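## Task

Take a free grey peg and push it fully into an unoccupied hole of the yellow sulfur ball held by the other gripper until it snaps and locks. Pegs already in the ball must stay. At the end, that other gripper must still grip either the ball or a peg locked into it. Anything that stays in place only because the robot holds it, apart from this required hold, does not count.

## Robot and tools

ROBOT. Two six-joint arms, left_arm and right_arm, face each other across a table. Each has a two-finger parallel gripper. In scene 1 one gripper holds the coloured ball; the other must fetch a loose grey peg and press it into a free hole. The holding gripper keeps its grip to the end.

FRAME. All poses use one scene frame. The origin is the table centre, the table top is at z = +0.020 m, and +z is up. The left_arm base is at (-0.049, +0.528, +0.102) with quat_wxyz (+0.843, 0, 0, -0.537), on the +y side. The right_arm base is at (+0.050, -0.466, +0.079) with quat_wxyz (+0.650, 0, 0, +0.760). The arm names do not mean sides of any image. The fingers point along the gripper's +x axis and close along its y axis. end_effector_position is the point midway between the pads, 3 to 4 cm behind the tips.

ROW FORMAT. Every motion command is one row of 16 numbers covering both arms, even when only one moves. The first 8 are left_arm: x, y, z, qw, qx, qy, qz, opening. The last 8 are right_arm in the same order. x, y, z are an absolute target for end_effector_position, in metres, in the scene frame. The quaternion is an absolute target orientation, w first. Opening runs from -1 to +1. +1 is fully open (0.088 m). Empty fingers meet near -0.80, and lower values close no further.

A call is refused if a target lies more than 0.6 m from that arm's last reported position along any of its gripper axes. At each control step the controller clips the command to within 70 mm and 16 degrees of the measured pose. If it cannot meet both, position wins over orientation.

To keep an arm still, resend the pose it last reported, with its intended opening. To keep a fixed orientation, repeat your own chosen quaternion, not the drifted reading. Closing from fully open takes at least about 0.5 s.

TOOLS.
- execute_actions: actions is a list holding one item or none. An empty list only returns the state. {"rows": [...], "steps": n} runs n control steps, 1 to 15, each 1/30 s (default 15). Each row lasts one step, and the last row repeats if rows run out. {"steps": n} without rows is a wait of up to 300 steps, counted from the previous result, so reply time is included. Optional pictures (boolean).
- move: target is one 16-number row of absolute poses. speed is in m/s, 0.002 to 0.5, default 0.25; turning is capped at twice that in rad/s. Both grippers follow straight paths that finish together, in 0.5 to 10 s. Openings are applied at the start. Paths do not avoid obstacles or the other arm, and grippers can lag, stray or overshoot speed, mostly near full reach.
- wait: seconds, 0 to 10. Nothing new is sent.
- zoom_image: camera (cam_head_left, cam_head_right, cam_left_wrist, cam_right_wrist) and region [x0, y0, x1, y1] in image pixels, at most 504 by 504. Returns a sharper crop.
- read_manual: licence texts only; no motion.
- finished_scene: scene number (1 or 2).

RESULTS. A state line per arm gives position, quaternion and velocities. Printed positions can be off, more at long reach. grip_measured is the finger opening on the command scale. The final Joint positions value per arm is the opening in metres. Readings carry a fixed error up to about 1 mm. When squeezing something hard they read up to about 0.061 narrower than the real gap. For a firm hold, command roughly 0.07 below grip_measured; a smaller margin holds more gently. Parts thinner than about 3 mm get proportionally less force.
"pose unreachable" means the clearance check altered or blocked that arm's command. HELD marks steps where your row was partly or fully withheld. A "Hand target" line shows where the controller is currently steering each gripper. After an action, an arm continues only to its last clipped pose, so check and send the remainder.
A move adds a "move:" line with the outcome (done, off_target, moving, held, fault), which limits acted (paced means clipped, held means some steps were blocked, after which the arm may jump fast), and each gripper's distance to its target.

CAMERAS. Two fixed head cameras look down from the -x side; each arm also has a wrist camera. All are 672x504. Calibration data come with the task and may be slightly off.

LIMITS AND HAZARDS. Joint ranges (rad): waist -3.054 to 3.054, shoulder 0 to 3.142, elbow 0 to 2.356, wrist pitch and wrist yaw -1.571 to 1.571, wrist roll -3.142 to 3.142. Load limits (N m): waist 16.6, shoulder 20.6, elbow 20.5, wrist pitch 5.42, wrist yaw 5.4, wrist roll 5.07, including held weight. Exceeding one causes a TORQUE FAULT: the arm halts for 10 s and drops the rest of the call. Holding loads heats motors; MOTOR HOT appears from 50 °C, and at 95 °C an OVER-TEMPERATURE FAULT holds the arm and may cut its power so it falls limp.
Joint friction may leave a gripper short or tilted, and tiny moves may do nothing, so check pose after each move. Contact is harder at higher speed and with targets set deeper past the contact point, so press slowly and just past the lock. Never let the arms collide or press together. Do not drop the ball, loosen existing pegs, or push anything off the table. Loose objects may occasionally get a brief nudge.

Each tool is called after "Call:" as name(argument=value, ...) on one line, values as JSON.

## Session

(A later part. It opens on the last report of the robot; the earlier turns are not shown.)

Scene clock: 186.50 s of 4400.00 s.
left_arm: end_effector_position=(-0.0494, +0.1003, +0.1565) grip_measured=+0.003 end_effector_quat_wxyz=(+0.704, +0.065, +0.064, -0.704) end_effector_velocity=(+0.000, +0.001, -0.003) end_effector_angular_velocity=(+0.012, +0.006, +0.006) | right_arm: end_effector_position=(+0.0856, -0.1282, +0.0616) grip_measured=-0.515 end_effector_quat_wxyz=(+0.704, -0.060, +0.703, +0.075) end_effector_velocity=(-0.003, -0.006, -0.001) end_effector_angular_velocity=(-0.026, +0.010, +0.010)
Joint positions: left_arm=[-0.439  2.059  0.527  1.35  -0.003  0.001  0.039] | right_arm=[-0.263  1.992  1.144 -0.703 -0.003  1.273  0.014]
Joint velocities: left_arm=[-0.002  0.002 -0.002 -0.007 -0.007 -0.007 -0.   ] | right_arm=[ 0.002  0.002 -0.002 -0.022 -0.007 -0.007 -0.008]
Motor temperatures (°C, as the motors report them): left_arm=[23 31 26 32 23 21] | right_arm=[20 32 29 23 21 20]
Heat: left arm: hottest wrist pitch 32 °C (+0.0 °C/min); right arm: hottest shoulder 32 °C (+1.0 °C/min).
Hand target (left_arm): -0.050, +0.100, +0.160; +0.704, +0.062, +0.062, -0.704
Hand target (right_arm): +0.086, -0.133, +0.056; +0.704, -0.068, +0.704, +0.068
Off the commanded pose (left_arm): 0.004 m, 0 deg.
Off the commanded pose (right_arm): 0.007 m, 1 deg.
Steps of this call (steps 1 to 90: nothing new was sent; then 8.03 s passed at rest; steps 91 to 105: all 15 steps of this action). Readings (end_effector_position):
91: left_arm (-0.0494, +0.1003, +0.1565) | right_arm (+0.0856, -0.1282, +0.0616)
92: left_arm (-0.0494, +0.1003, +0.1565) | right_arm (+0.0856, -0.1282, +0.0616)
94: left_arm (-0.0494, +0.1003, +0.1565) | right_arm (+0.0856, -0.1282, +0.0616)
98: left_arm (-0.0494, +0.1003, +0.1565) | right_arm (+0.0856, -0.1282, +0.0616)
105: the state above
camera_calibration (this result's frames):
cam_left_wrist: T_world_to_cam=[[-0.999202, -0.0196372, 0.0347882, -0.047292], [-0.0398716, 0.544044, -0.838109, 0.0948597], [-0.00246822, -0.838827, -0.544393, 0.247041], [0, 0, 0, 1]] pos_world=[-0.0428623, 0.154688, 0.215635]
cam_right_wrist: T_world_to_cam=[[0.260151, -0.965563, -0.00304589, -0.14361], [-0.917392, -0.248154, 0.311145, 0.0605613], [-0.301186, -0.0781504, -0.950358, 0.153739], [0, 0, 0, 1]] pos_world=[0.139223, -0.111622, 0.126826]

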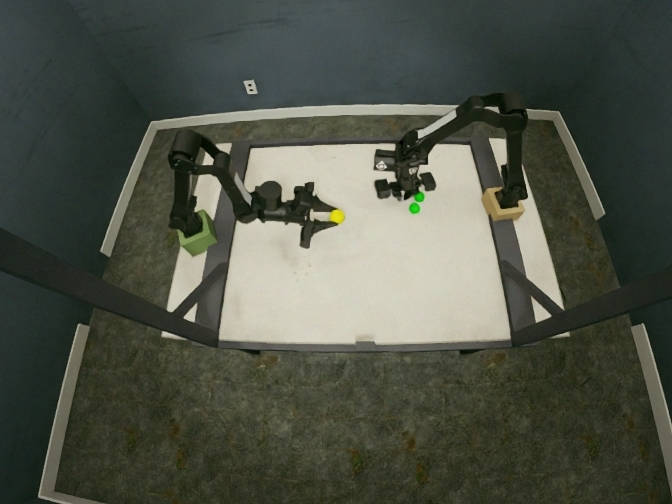

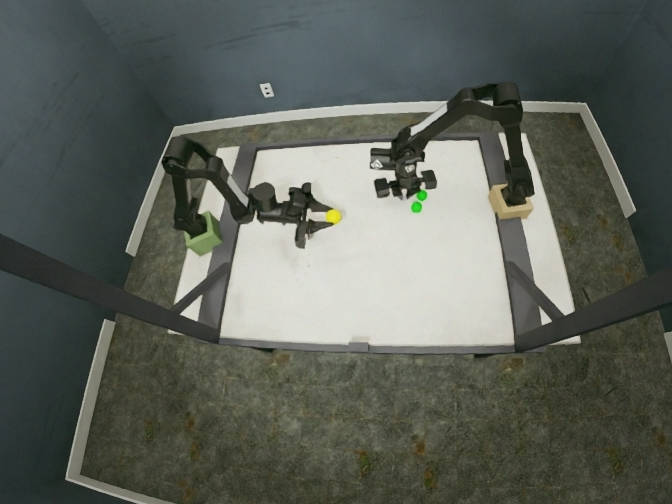

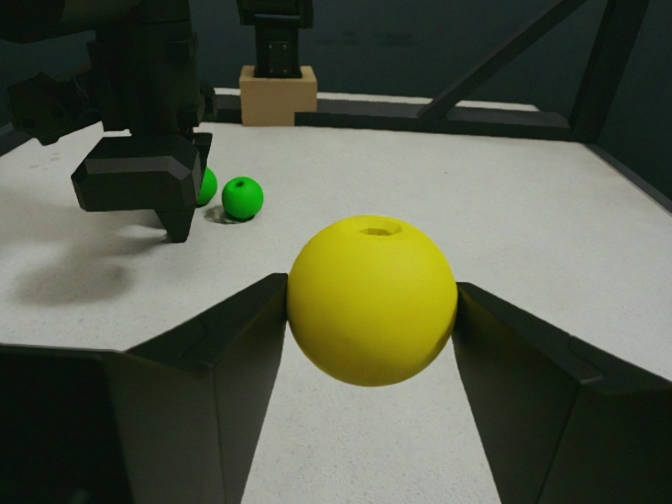

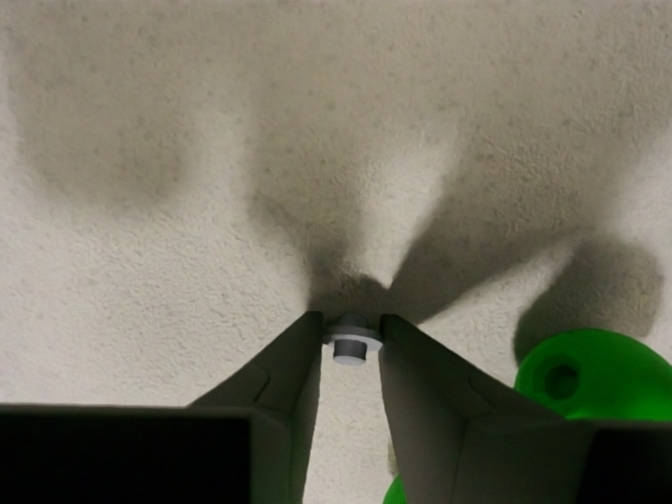

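Call:
move(target=[-0.05, 0.10, 0.16, 0.7044, 0.0616, 0.0616, -0.7044, -0.07, 0.0856, -0.126, 0.085, 0.7038, -0.0678, 0.7038, 0.0678, -0.57], speed=0.08)

Call:
move(target=[-0.05, 0.10, 0.16, 0.7044, 0.0616, 0.0616, -0.7044, -0.07, 0.09, -0.065, 0.075, 0.5243, -0.4745, 0.5243, 0.4745, -0.57], speed=0.3)

Scene clock: 193.57 s of 4400.00 s.
left_arm: end_effector_position=(-0.0494, +0.1003, +0.1565) grip_measured=+0.003 end_effector_quat_wxyz=(+0.704, +0.065, +0.064, -0.704) end_effector_velocity=(+0.000, +0.001, -0.000) end_effector_angular_velocity=(-0.002, +0.006, +0.006) | right_arm: end_effector_position=(+0.0855, -0.1285, +0.0808) grip_measured=-0.549 end_effector_quat_wxyz=(+0.702, -0.072, +0.706, +0.063) end_effector_velocity=(-0.001, -0.005, +0.000) end_effector_angular_velocity=(-0.021, +0.010, +0.005)
Joint positions: left_arm=[-0.439  2.059  0.527  1.35  -0.003  0.001  0.039] | right_arm=[-0.263  1.975  1.209 -0.818 -0.003  1.273  0.012]
Joint velocities: left_arm=[-0.002  0.002 -0.002  0.007 -0.007 -0.007 -0.   ] | right_arm=[-0.002 -0.002 -0.002 -0.022 -0.007 -0.007 -0.   ]
Motor temperatures (°C, as the motors report them): left_arm=[23 31 26 32 23 21] | right_arm=[20 32 29 22 21 20]
Heat: left arm: hottest wrist pitch 32 °C (-1.0 °C/min); right arm: hottest shoulder 32 °C (+1.0 °C/min).
Hand target (left_arm): -0.050, +0.100, +0.160; +0.704, +0.062, +0.062, -0.704
Hand target (right_arm): +0.086, -0.126, +0.085; +0.704, -0.068, +0.704, +0.068
Off the commanded pose (left_arm): 0.004 m, 0 deg.
Off the commanded pose (right_arm): 0.005 m, 1 deg.
After step 90, 3.30 s passed at rest.
move: done
camera_calibration (this result's frames):
cam_left_wrist: T_world_to_cam=[[-0.999202, -0.0196372, 0.0347882, -0.047292], [-0.0398716, 0.544044, -0.838109, 0.0948597], [-0.00246822, -0.838827, -0.544393, 0.247041], [0, 0, 0, 1]] pos_world=[-0.0428623, 0.154688, 0.215635]
cam_right_wrist: T_world_to_cam=[[0.260195, -0.965153, 0.0278988, -0.146284], [-0.916277, -0.237699, 0.322391, 0.0548089], [-0.304525, -0.109447, -0.946196, 0.167923], [0, 0, 0, 1]] pos_world=[0.139419, -0.10978, 0.1453]

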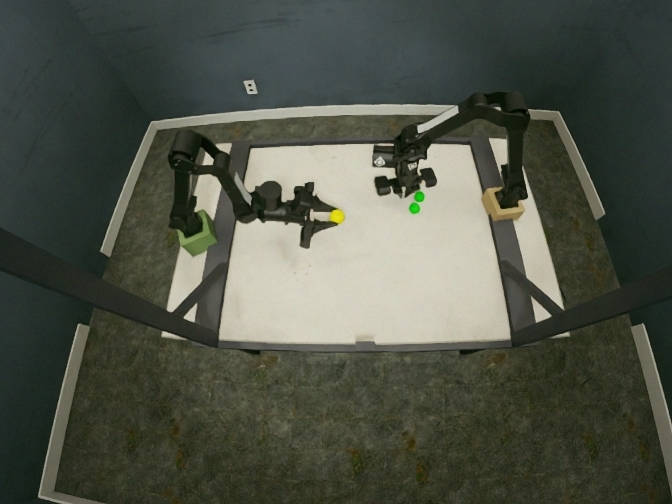

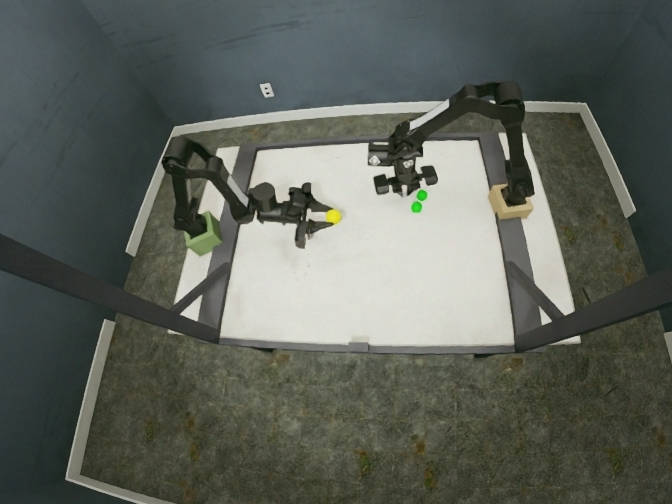

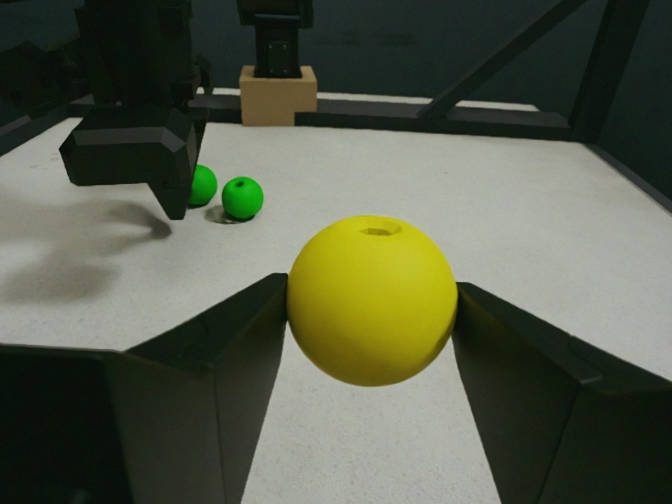

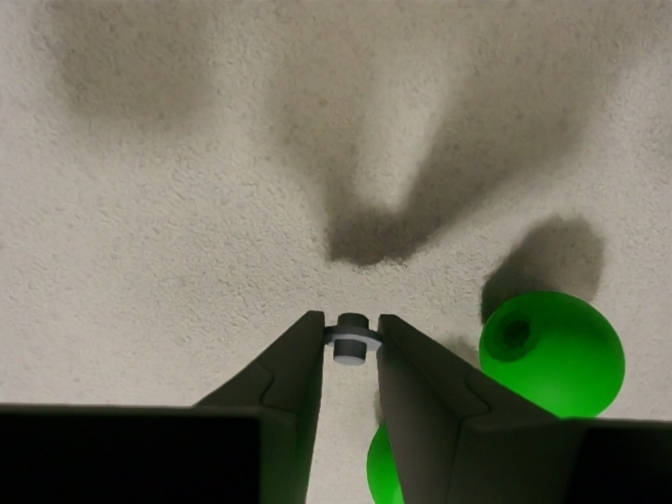

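Scene clock: 196.13 s of 4400.00 s.
left_arm: end_effector_position=(-0.0494, +0.1003, +0.1565) grip_measured=+0.003 end_effector_quat_wxyz=(+0.704, +0.065, +0.064, -0.704) end_effector_velocity=(+0.002, +0.001, -0.001) end_effector_angular_velocity=(+0.007, +0.003, +0.020) | right_arm: end_effector_position=(+0.0909, -0.0654, +0.0796) grip_measured=-0.549 end_effector_quat_wxyz=(+0.528, -0.470, +0.523, +0.476) end_effector_velocity=(-0.000, -0.003, -0.002) end_effector_angular_velocity=(-0.011, +0.008, +0.020)
Joint positions: left_arm=[-0.439  2.059  0.527  1.35  -0.003  0.001  0.039] | right_arm=[-0.259  2.173  1.514 -0.9   -0.002  0.003  0.012]
Joint velocities: left_arm=[-0.002 -0.002 -0.002 -0.007 -0.022 -0.007 -0.   ] | right_arm=[-0.002  0.002 -0.002 -0.007 -0.007 -0.022  0.   ]
Motor temperatures (°C, as the motors report them): left_arm=[23 31 26 32 23 21] | right_arm=[20 33 29 22 21 20]
Heat: left arm: hottest wrist pitch 32 °C (-1.0 °C/min); right arm: hottest shoulder 33 °C (+2.0 °C/min).
Hand target (left_arm): -0.050, +0.100, +0.160; +0.704, +0.062, +0.062, -0.704
Hand target (right_arm): +0.090, -0.065, +0.075; +0.524, -0.474, +0.524, +0.474
Off the commanded pose (left_arm): 0.004 m, 0 deg.
Off the commanded pose (right_arm): 0.005 m, 1 deg.
move: done
camera_calibration (this result's frames):
cam_left_wrist: T_world_to_cam=[[-0.999202, -0.0196372, 0.0347882, -0.047292], [-0.0398716, 0.544044, -0.838109, 0.0948597], [-0.00246822, -0.838827, -0.544393, 0.247041], [0, 0, 0, 1]] pos_world=[-0.0428623, 0.154688, 0.215635]
cam_right_wrist: T_world_to_cam=[[0.999307, -0.0336611, 0.0159194, -0.0920512], [-0.0369094, -0.951931, 0.304081, -0.050058], [0.0049185, -0.304457, -0.952513, 0.134906], [0, 0, 0, 1]] pos_world=[0.0894762, -0.00967723, 0.145187]

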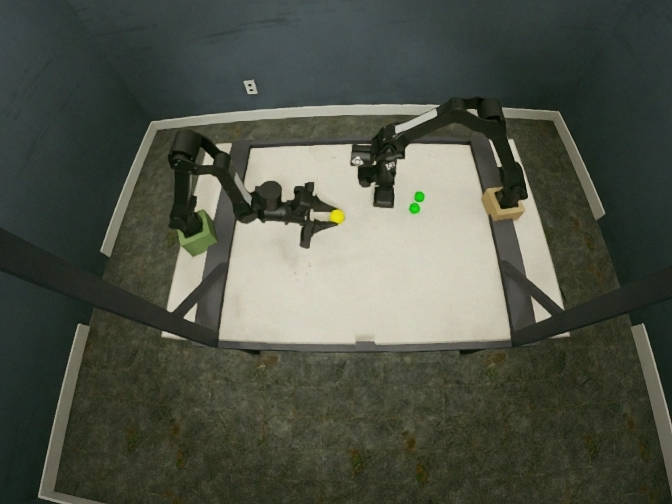

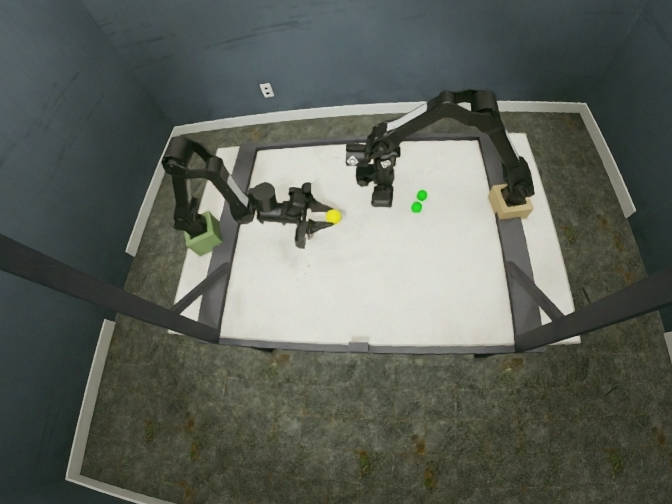

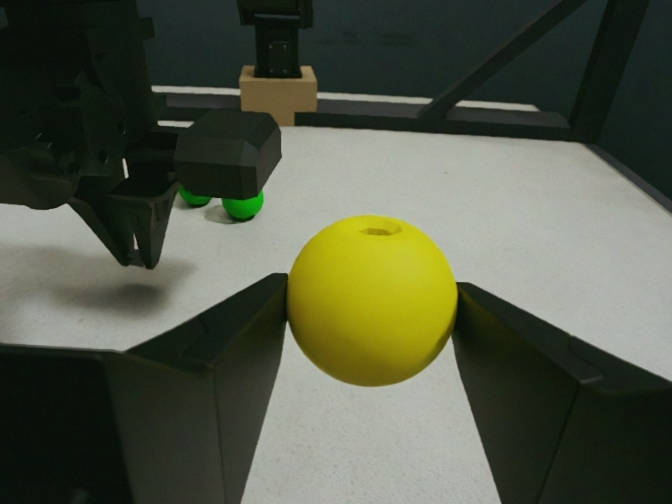

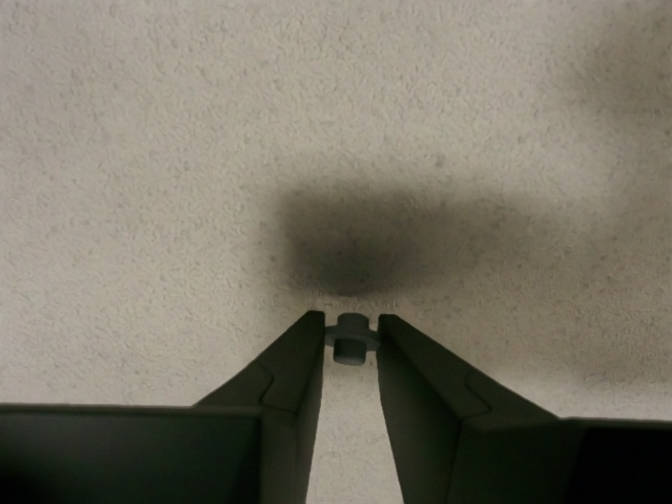

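Call:
zoom_image(camera="cam_right_wrist", region=[290, 290, 420, 400])

Call:
zoom_image(camera="cam_left_wrist", region=[90, 210, 190, 300])

Region (290, 290, 420, 400) of cam_right_wrist's 672x504 image, scaled by 3.877, with more detail than that image has; it fills the top 426 rows of this view, and the rest is white.

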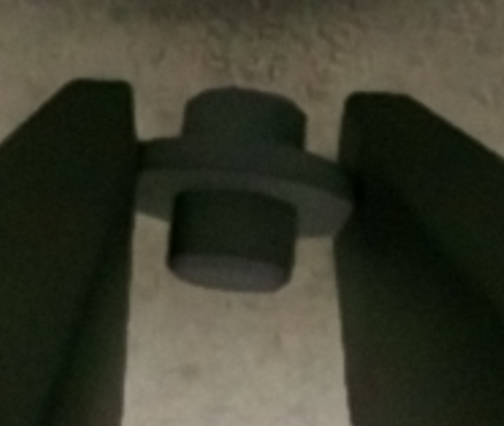

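Region (90, 210, 190, 300) of cam_left_wrist's 672x504 image, scaled by 5.040, with more detail than that image has; it fills the top 454 rows of this view, and the rest is white.

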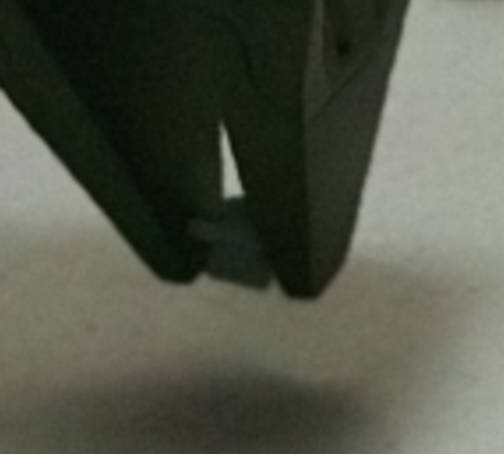

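Call:
move(target=[-0.05, 0.10, 0.16, 0.7044, 0.0616, 0.0616, -0.7044, -0.07, 0.0905, -0.067, 0.0565, 0.5243, -0.4745, 0.5243, 0.4745, -0.57], speed=0.04)

Scene clock: 202.40 s of 4400.00 s.
left_arm: end_effector_position=(-0.0494, +0.1003, +0.1565) grip_measured=+0.003 end_effector_quat_wxyz=(+0.704, +0.065, +0.064, -0.704) end_effector_velocity=(-0.002, -0.001, +0.003) end_effector_angular_velocity=(-0.012, +0.006, +0.001) | right_arm: end_effector_position=(+0.0912, -0.0628, +0.0645) grip_measured=-0.549 end_effector_quat_wxyz=(+0.531, -0.468, +0.520, +0.479) end_effector_velocity=(-0.003, -0.002, +0.000) end_effector_angular_velocity=(-0.005, +0.022, +0.005)
Joint positions: left_arm=[-0.439  2.059  0.527  1.35  -0.003  0.001  0.039] | right_arm=[-0.259  2.199  1.49  -0.84  -0.002  0.001  0.012]
Joint velocities: left_arm=[-0.007 -0.002  0.002  0.007 -0.007 -0.007  0.   ] | right_arm=[-0.002 -0.002 -0.002 -0.007 -0.022 -0.007 -0.   ]
Motor temperatures (°C, as the motors report them): left_arm=[23 31 26 32 23 21] | right_arm=[20 33 29 22 21 20]
Heat: left arm: hottest wrist pitch 32 °C (-1.0 °C/min); right arm: hottest shoulder 33 °C (+2.0 °C/min).
Hand target (left_arm): -0.050, +0.100, +0.160; +0.704, +0.062, +0.062, -0.704
Hand target (right_arm): +0.090, -0.067, +0.057; +0.524, -0.475, +0.524, +0.474
Off the commanded pose (left_arm): 0.004 m, 0 deg.
Off the commanded pose (right_arm): 0.009 m, 1 deg.
After step 90, 2.40 s passed at rest.
move: off_target (right_arm)
camera_calibration (this result's frames):
cam_left_wrist: T_world_to_cam=[[-0.999202, -0.0196372, 0.0347882, -0.047292], [-0.0398716, 0.544044, -0.838109, 0.0948597], [-0.00246822, -0.838827, -0.544393, 0.247041], [0, 0, 0, 1]] pos_world=[-0.0428623, 0.154688, 0.215635]
cam_right_wrist: T_world_to_cam=[[0.999363, -0.0315474, 0.0167044, -0.0919122], [-0.0350656, -0.95519, 0.293908, -0.0427037], [0.00668386, -0.294306, -0.955688, 0.12197], [0, 0, 0, 1]] pos_world=[0.089541, -0.00779323, 0.130652]

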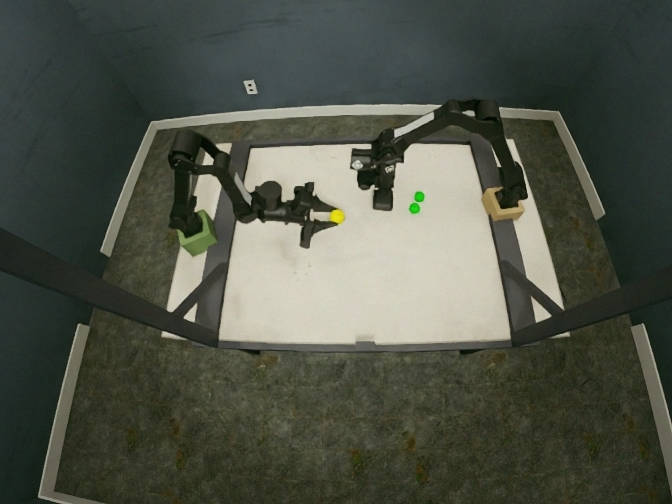

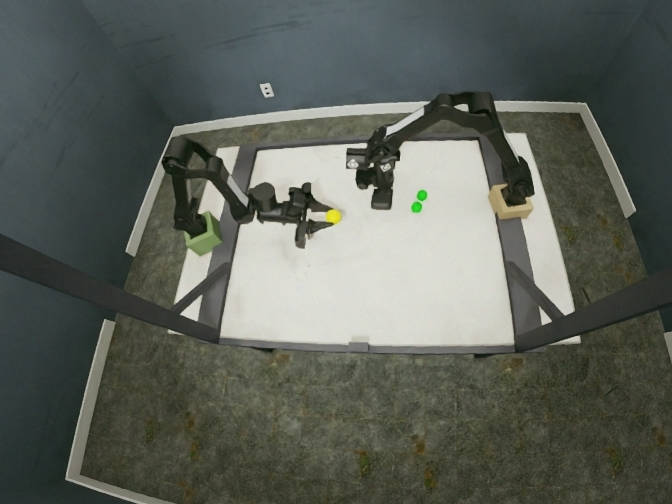

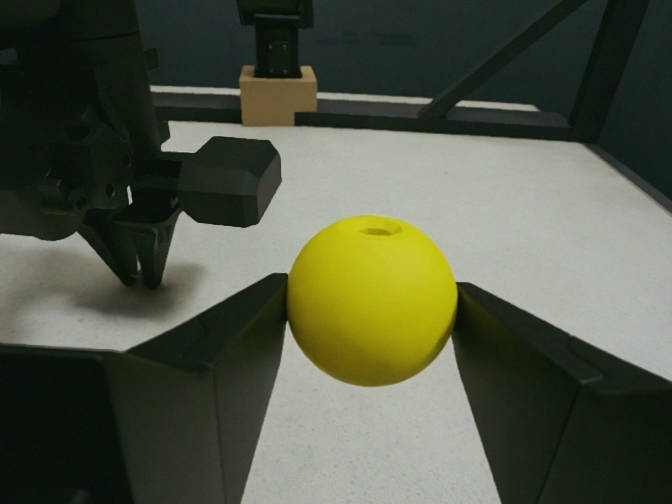

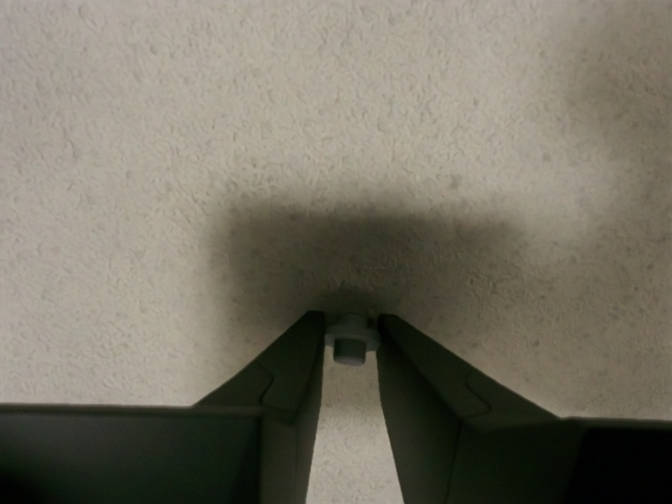

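Call:
move(target=[-0.05, 0.10, 0.16, 0.7044, 0.0616, 0.0616, -0.7044, -0.07, 0.0905, -0.067, 0.054, 0.5243, -0.4745, 0.5243, 0.4745, -0.57], speed=0.02)

Scene clock: 205.43 s of 4400.00 s.
left_arm: end_effector_position=(-0.0494, +0.1003, +0.1565) grip_measured=+0.003 end_effector_quat_wxyz=(+0.704, +0.065, +0.064, -0.704) end_effector_velocity=(+0.000, -0.001, +0.003) end_effector_angular_velocity=(-0.012, +0.020, +0.009) | right_arm: end_effector_position=(+0.0913, -0.0617, +0.0641) grip_measured=-0.549 end_effector_quat_wxyz=(+0.532, -0.466, +0.518, +0.481) end_effector_velocity=(-0.000, -0.004, -0.001) end_effector_angular_velocity=(-0.011, +0.009, -0.010)
Joint positions: left_arm=[-0.439  2.059  0.527  1.35  -0.003  0.001  0.039] | right_arm=[-0.259  2.199  1.489 -0.833 -0.002  0.001  0.012]
Joint velocities: left_arm=[-0.002 -0.002  0.002  0.007 -0.007 -0.022 -0.   ] | right_arm=[-0.002 -0.002 -0.007 -0.007 -0.007  0.007 -0.   ]
Motor temperatures (°C, as the motors report them): left_arm=[23 32 26 32 23 21] | right_arm=[20 34 29 22 21 20]
Heat: left arm: hottest shoulder 32 °C (-1.0 °C/min); right arm: hottest shoulder 34 °C (+3.0 °C/min).
Hand target (left_arm): -0.050, +0.100, +0.160; +0.704, +0.062, +0.062, -0.704
Hand target (right_arm): +0.090, -0.067, +0.054; +0.524, -0.474, +0.524, +0.475
Off the commanded pose (left_arm): 0.004 m, 0 deg.
Off the commanded pose (right_arm): 0.011 m, 2 deg.
move: off_target (right_arm)
camera_calibration (this result's frames):
cam_left_wrist: T_world_to_cam=[[-0.999202, -0.0196372, 0.0347882, -0.047292], [-0.0398716, 0.544044, -0.838109, 0.0948597], [-0.00246822, -0.838827, -0.544393, 0.247041], [0, 0, 0, 1]] pos_world=[-0.0428623, 0.154688, 0.215635]
cam_right_wrist: T_world_to_cam=[[0.999353, -0.0316436, 0.0171095, -0.0920189], [-0.0352361, -0.956848, 0.288446, -0.0412289], [0.00724373, -0.288862, -0.957343, 0.122344], [0, 0, 0, 1]] pos_world=[0.0896204, -0.00702113, 0.130592]

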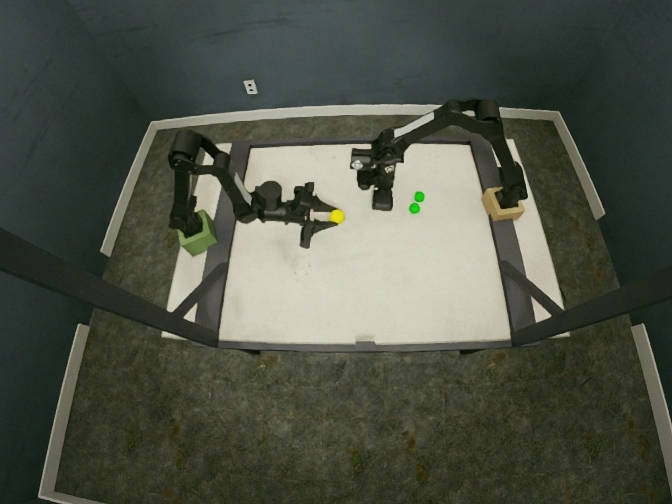

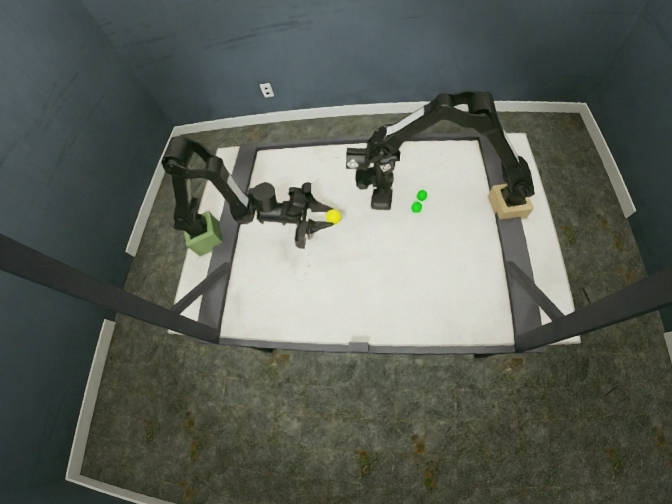

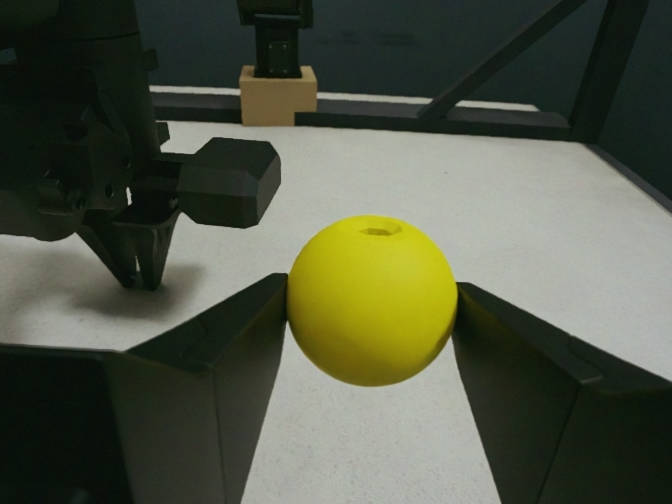

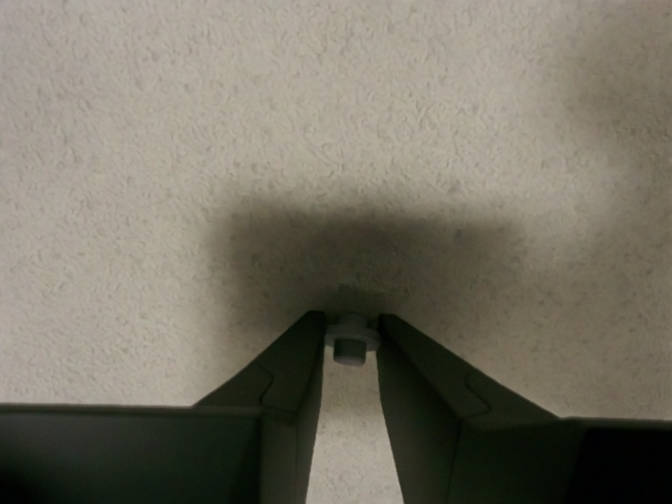

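Call:
execute_actions(actions=[{"rows": [[-0.05, 0.10, 0.16, 0.7044, 0.0616, 0.0616, -0.7044, -0.07, 0.091, -0.063, 0.062, 0.528, -0.470, 0.521, 0.478, -0.55],[-0.05, 0.10, 0.16, 0.7044, 0.0616, 0.0616, -0.7044, -0.07, 0.091, -0.063, 0.062, 0.528, -0.470, 0.521, 0.478, -0.54],[-0.05, 0.10, 0.16, 0.7044, 0.0616, 0.0616, -0.7044, -0.07, 0.091, -0.063, 0.062, 0.528, -0.470, 0.521, 0.478, -0.53],[-0.05, 0.10, 0.16, 0.7044, 0.0616, 0.0616, -0.7044, -0.07, 0.091, -0.063, 0.062, 0.528, -0.470, 0.521, 0.478, -0.52],[-0.05, 0.10, 0.16, 0.7044, 0.0616, 0.0616, -0.7044, -0.07, 0.091, -0.063, 0.062, 0.528, -0.470, 0.521, 0.478, -0.51],[-0.05, 0.10, 0.16, 0.7044, 0.0616, 0.0616, -0.7044, -0.07, 0.091, -0.063, 0.062, 0.528, -0.470, 0.521, 0.478, -0.50],[-0.05, 0.10, 0.16, 0.7044, 0.0616, 0.0616, -0.7044, -0.07, 0.091, -0.063, 0.062, 0.528, -0.470, 0.521, 0.478, -0.49],[-0.05, 0.10, 0.16, 0.7044, 0.0616, 0.0616, -0.7044, -0.07, 0.091, -0.063, 0.062, 0.528, -0.470, 0.521, 0.478, -0.48],[-0.05, 0.10, 0.16, 0.7044, 0.0616, 0.0616, -0.7044, -0.07, 0.091, -0.063, 0.062, 0.528, -0.470, 0.521, 0.478, -0.46],[-0.05, 0.10, 0.16, 0.7044, 0.0616, 0.0616, -0.7044, -0.07, 0.091, -0.063, 0.062, 0.528, -0.470, 0.521, 0.478, -0.44],[-0.05, 0.10, 0.16, 0.7044, 0.0616, 0.0616, -0.7044, -0.07, 0.091, -0.063, 0.062, 0.528, -0.470, 0.521, 0.478, -0.41],[-0.05, 0.10, 0.16, 0.7044, 0.0616, 0.0616, -0.7044, -0.07, 0.091, -0.063, 0.062, 0.528, -0.470, 0.521, 0.478, -0.38],[-0.05, 0.10, 0.16, 0.7044, 0.0616, 0.0616, -0.7044, -0.07, 0.091, -0.063, 0.062, 0.528, -0.470, 0.521, 0.478, -0.33]], "steps": 15}])

Scene clock: 218.57 s of 4400.00 s.
left_arm: end_effector_position=(-0.0494, +0.1003, +0.1565) grip_measured=+0.003 end_effector_quat_wxyz=(+0.704, +0.065, +0.064, -0.704) end_effector_velocity=(-0.002, +0.001, -0.001) end_effector_angular_velocity=(+0.007, +0.006, +0.001) | right_arm: end_effector_position=(+0.0911, -0.0635, +0.0640) grip_measured=-0.368 end_effector_quat_wxyz=(+0.530, -0.468, +0.520, +0.479) end_effector_velocity=(-0.000, -0.004, -0.001) end_effector_angular_velocity=(-0.011, +0.008, +0.005)
Joint positions: left_arm=[-0.439  2.059  0.527  1.35  -0.003  0.001  0.039] | right_arm=[-0.259  2.199  1.489 -0.841 -0.002  0.001  0.021]
Joint velocities: left_arm=[-0.007 -0.002 -0.002 -0.007 -0.007 -0.007 -0.   ] | right_arm=[-0.002 -0.002 -0.007 -0.007 -0.007 -0.007  0.02 ]
Motor temperatures (°C, as the motors report them): left_arm=[23 32 26 32 23 21] | right_arm=[20 35 29 22 21 20]
Heat: left arm: hottest shoulder 32 °C (-1.0 °C/min); right arm: hottest shoulder 35 °C (+4.1 °C/min).
Hand target (left_arm): -0.050, +0.100, +0.160; +0.704, +0.062, +0.062, -0.704
Hand target (right_arm): +0.091, -0.063, +0.062; +0.528, -0.470, +0.521, +0.478
Off the commanded pose (left_arm): 0.004 m, 0 deg.
Off the commanded pose (right_arm): 0.002 m, 0 deg.
Steps of this call (steps 1 to 90: nothing new was sent; then 9.63 s passed at rest; steps 91 to 105: all 15 steps of this action). Readings (end_effector_position):
91: left_arm (-0.0494, +0.1003, +0.1565) | right_arm (+0.0913, -0.0617, +0.0641)
92: left_arm (-0.0494, +0.1003, +0.1565) | right_arm (+0.0913, -0.0619, +0.0641)
94: left_arm (-0.0494, +0.1003, +0.1565) | right_arm (+0.0912, -0.0628, +0.0641)
98: left_arm (-0.0494, +0.1003, +0.1565) | right_arm (+0.0911, -0.0633, +0.0640)
105: the state above
camera_calibration (this result's frames):
cam_left_wrist: T_world_to_cam=[[-0.999202, -0.0196372, 0.0347882, -0.047292], [-0.0398716, 0.544044, -0.838109, 0.0948597], [-0.00246822, -0.838827, -0.544393, 0.247041], [0, 0, 0, 1]] pos_world=[-0.0428623, 0.154688, 0.215635]
cam_right_wrist: T_world_to_cam=[[0.999367, -0.0315032, 0.0165152, -0.091843], [-0.034985, -0.954406, 0.296454, -0.0433461], [0.00642292, -0.296844, -0.954904, 0.121189], [0, 0, 0, 1]] pos_world=[0.08949, -0.00828894, 0.130091]

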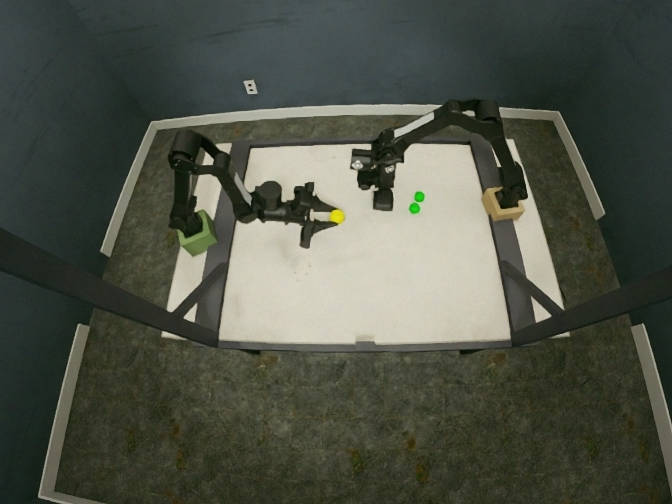

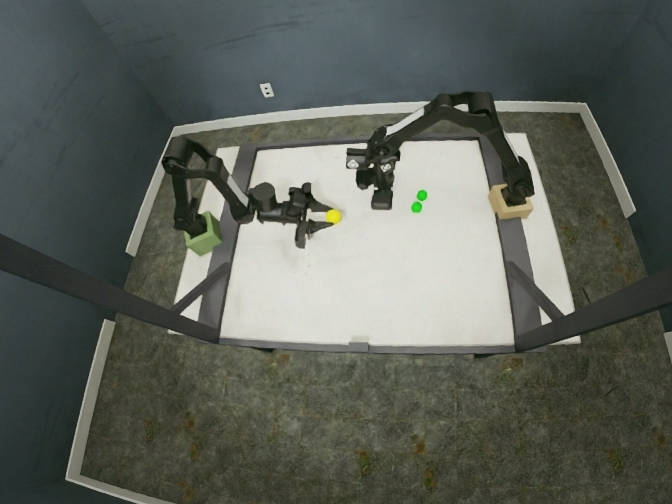

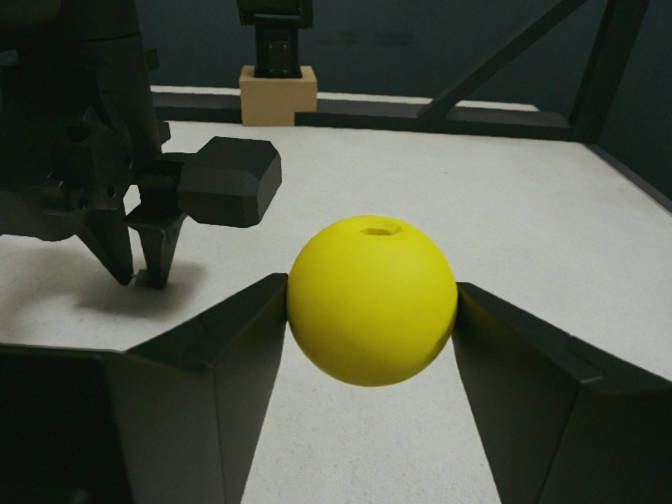

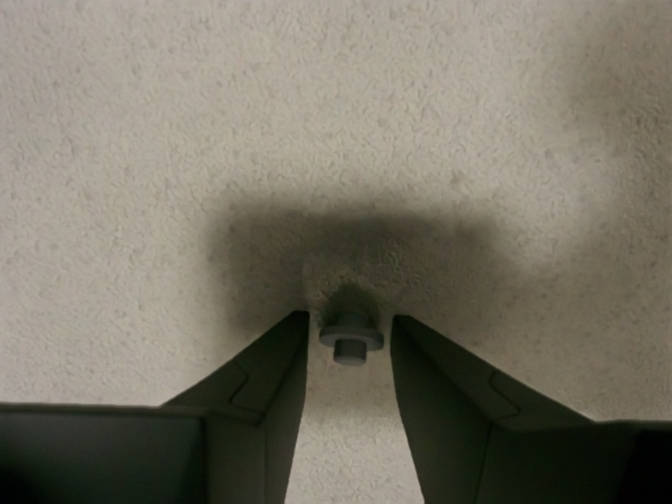

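Call:
move(target=[-0.05, 0.10, 0.16, 0.7044, 0.0616, 0.0616, -0.7044, -0.07, 0.0866, -0.1086, 0.076, 0.6922, -0.2405, 0.2657, 0.6265, -0.33], speed=0.2)

Scene clock: 233.97 s of 4400.00 s.
left_arm: end_effector_position=(-0.0494, +0.1003, +0.1565) grip_measured=+0.003 end_effector_quat_wxyz=(+0.704, +0.065, +0.064, -0.704) end_effector_velocity=(+0.004, +0.001, -0.003) end_effector_angular_velocity=(+0.012, +0.003, +0.025) | right_arm: end_effector_position=(+0.0870, -0.1055, +0.0771) grip_measured=-0.333 end_effector_quat_wxyz=(+0.694, -0.239, +0.265, +0.626) end_effector_velocity=(+0.000, +0.003, +0.004) end_effector_angular_velocity=(+0.021, -0.013, +0.002)
Joint positions: left_arm=[-0.439  2.059  0.527  1.35  -0.003  0.001  0.039] | right_arm=[-0.259  1.776  0.486  0.561 -0.     0.     0.023]
Joint velocities: left_arm=[ 0.002  0.002 -0.002 -0.007 -0.022 -0.007  0.   ] | right_arm=[ 0.002 -0.002 -0.002  0.022  0.007 -0.007 -0.   ]
Motor temperatures (°C, as the motors report them): left_arm=[23 33 26 32 23 21] | right_arm=[20 37 29 22 21 20]
Heat: left arm: hottest shoulder 33 °C (+1.0 °C/min); right arm: hottest shoulder 37 °C (+5.1 °C/min).
Hand target (left_arm): -0.050, +0.100, +0.160; +0.704, +0.062, +0.062, -0.704
Hand target (right_arm): +0.086, -0.108, +0.076; +0.693, -0.242, +0.265, +0.625
Off the commanded pose (left_arm): 0.004 m, 0 deg.
Off the commanded pose (right_arm): 0.003 m, 0 deg.
After step 90, 9.90 s passed at rest.
move: done
camera_calibration (this result's frames):
cam_left_wrist: T_world_to_cam=[[-0.999202, -0.0196372, 0.0347882, -0.047292], [-0.0398716, 0.544044, -0.838109, 0.0948597], [-0.00246822, -0.838827, -0.544393, 0.247041], [0, 0, 0, 1]] pos_world=[-0.0428623, 0.154688, 0.215635]
cam_right_wrist: T_world_to_cam=[[0.995672, -0.066671, 0.0647526, -0.0964039], [-0.025838, -0.867811, -0.496222, -0.0180053], [0.0892766, 0.492401, -0.865778, 0.190421], [0, 0, 0, 1]] pos_world=[0.0785212, -0.115816, 0.16217]

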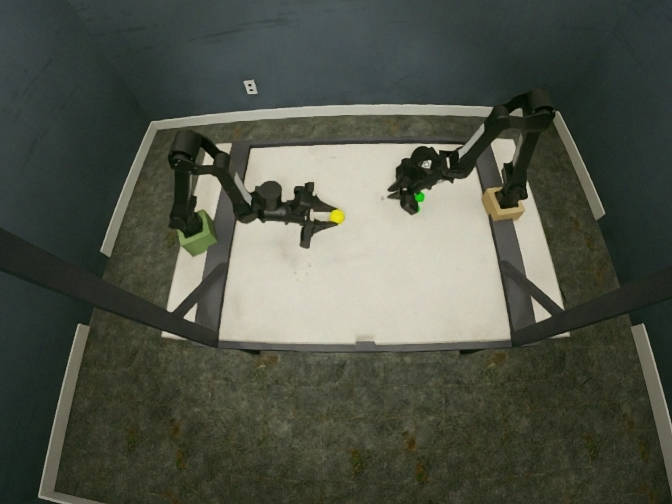

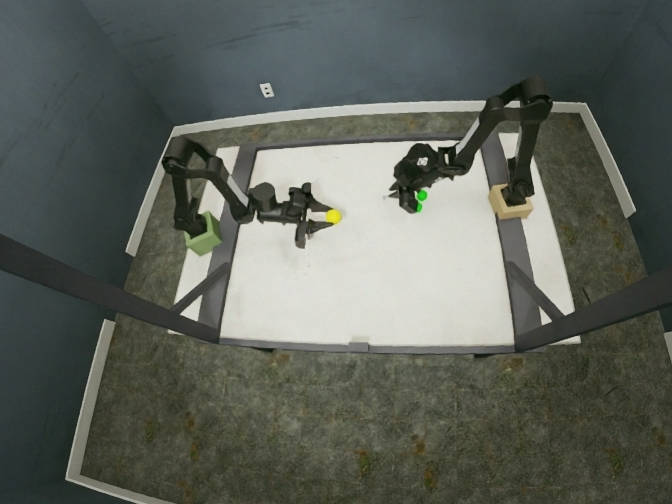

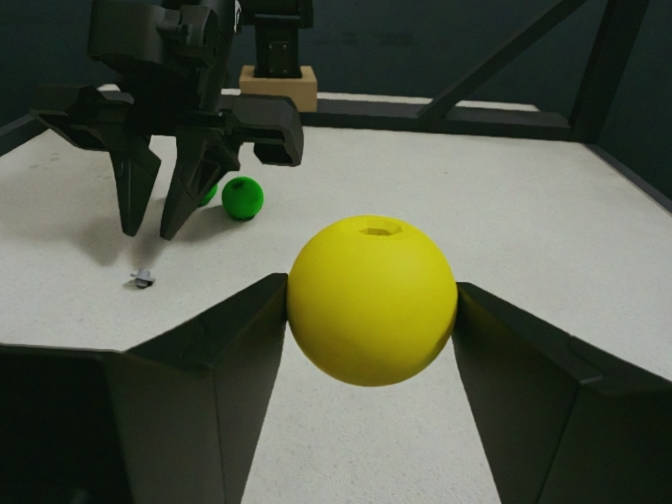

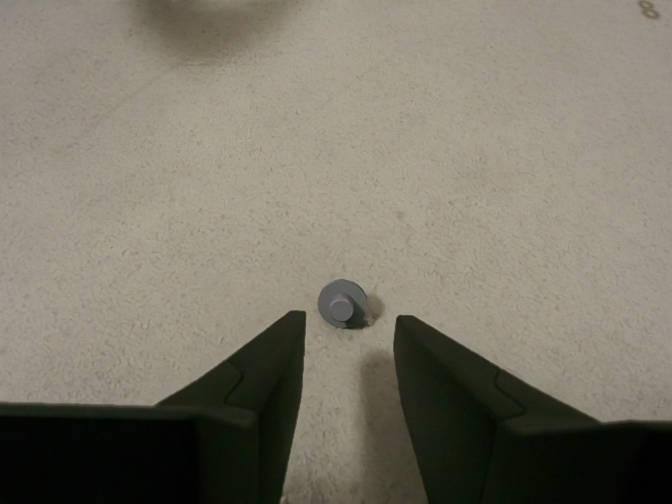

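Call:
zoom_image(camera="cam_right_wrist", region=[290, 260, 420, 360])

Region (290, 260, 420, 360) of cam_right_wrist's 672x504 image, scaled by 3.877, with more detail than that image has; it fills the top 388 rows of this view, and the rest is white.

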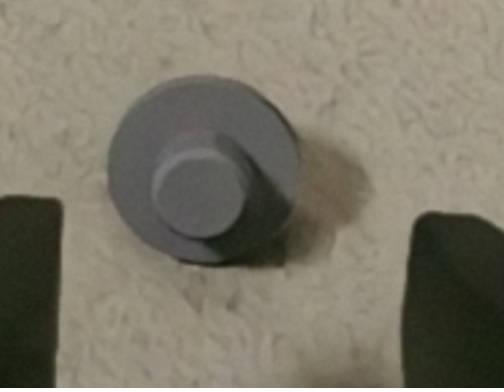

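Call:
move(target=[-0.05, 0.10, 0.16, 0.7044, 0.0616, 0.0616, -0.7044, -0.07, 0.0845, -0.0925, 0.058, 0.6850, -0.2568, 0.2837, 0.6200, -0.5], speed=0.05)

Scene clock: 252.60 s of 4400.00 s.
left_arm: end_effector_position=(-0.0494, +0.1003, +0.1565) grip_measured=+0.003 end_effector_quat_wxyz=(+0.704, +0.065, +0.064, -0.704) end_effector_velocity=(+0.000, +0.003, -0.008) end_effector_angular_velocity=(+0.032, +0.006, +0.006) | right_arm: end_effector_position=(+0.0852, -0.0931, +0.0610) grip_measured=-0.497 end_effector_quat_wxyz=(+0.686, -0.254, +0.281, +0.622) end_effector_velocity=(-0.000, +0.002, +0.002) end_effector_angular_velocity=(+0.002, -0.000, +0.008)
Joint positions: left_arm=[-0.439  2.059  0.527  1.35  -0.003  0.001  0.039] | right_arm=[-0.249  1.868  0.559  0.533  0.004  0.004  0.015]
Joint velocities: left_arm=[-0.002  0.002 -0.007 -0.022 -0.007 -0.007 -0.   ] | right_arm=[-0.002 -0.002  0.007 -0.007 -0.007 -0.007 -0.   ]
Motor temperatures (°C, as the motors report them): left_arm=[23 33 26 32 23 21] | right_arm=[20 35 29 25 21 20]
Heat: left arm: hottest shoulder 33 °C (+1.0 °C/min); right arm: hottest shoulder 35 °C (+3.0 °C/min).
Hand target (left_arm): -0.050, +0.100, +0.160; +0.704, +0.062, +0.062, -0.704
Hand target (right_arm): +0.085, -0.093, +0.058; +0.685, -0.257, +0.284, +0.620
Off the commanded pose (left_arm): 0.004 m, 0 deg.
Off the commanded pose (right_arm): 0.003 m, 1 deg.
After step 90, 14.77 s passed at rest.
move: done
camera_calibration (this result's frames):
cam_left_wrist: T_world_to_cam=[[-0.999202, -0.0196372, 0.0347882, -0.047292], [-0.0398716, 0.544044, -0.838109, 0.0948597], [-0.00246822, -0.838827, -0.544393, 0.247041], [0, 0, 0, 1]] pos_world=[-0.0428623, 0.154688, 0.215635]
cam_right_wrist: T_world_to_cam=[[0.996232, -0.0596729, 0.0629334, -0.0920038], [-0.0246327, -0.89046, -0.454394, -0.0200781], [0.0831547, 0.451131, -0.888575, 0.168629], [0, 0, 0, 1]] pos_world=[0.0771403, -0.0994427, 0.146506]

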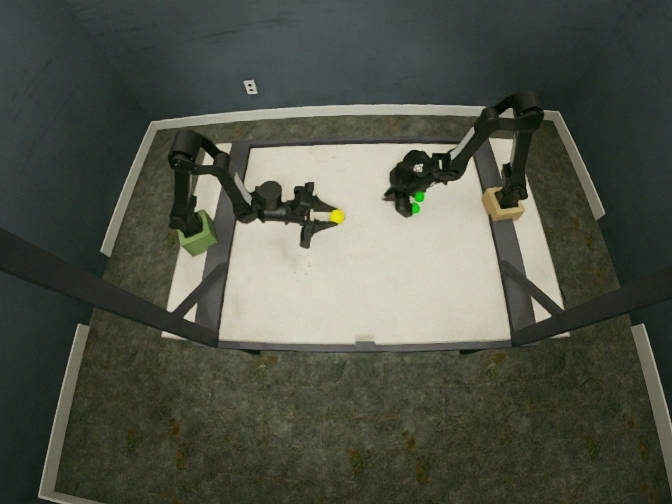

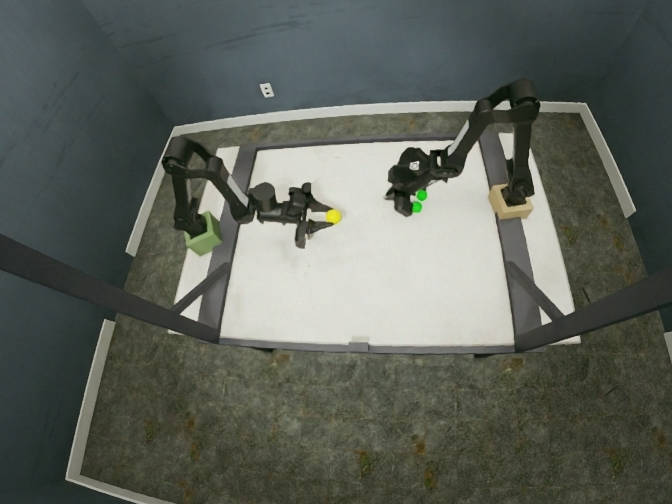

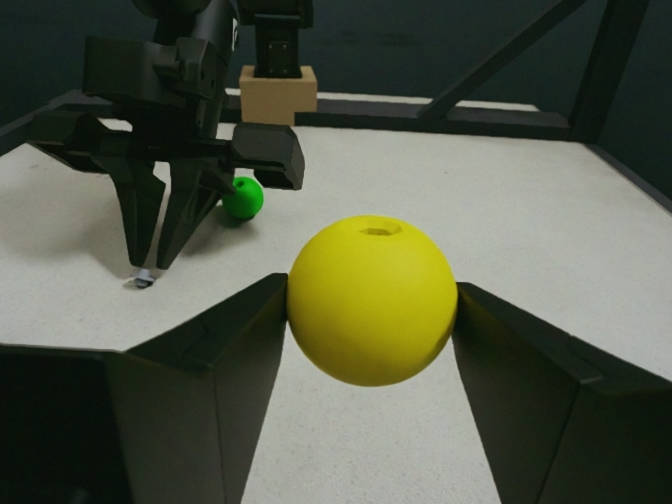

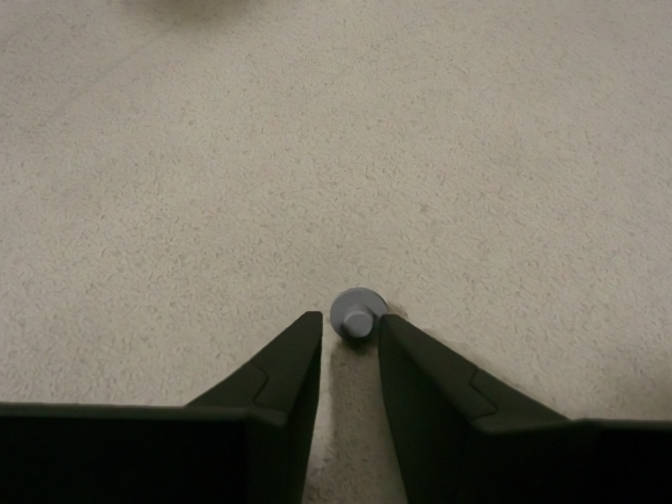

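Call:
zoom_image(camera="cam_right_wrist", region=[290, 270, 420, 370])

Call:
zoom_image(camera="cam_left_wrist", region=[100, 220, 200, 300])

Region (290, 270, 420, 370) of cam_right_wrist's 672x504 image, scaled by 3.877, with more detail than that image has; it fills the top 388 rows of this view, and the rest is white.

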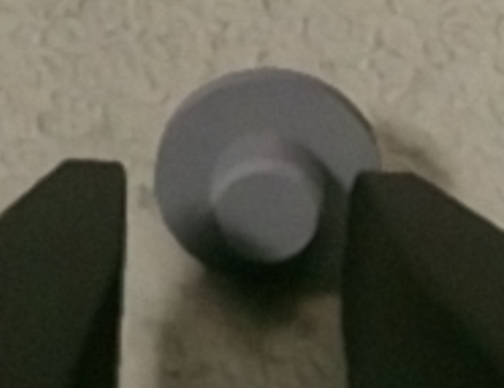

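Region (100, 220, 200, 300) of cam_left_wrist's 672x504 image, scaled by 5.040, with more detail than that image has; it fills the top 403 rows of this view, and the rest is white.

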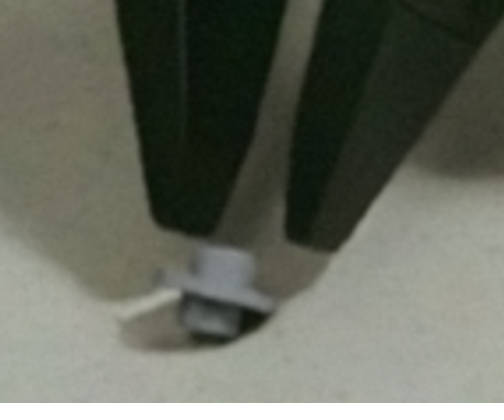

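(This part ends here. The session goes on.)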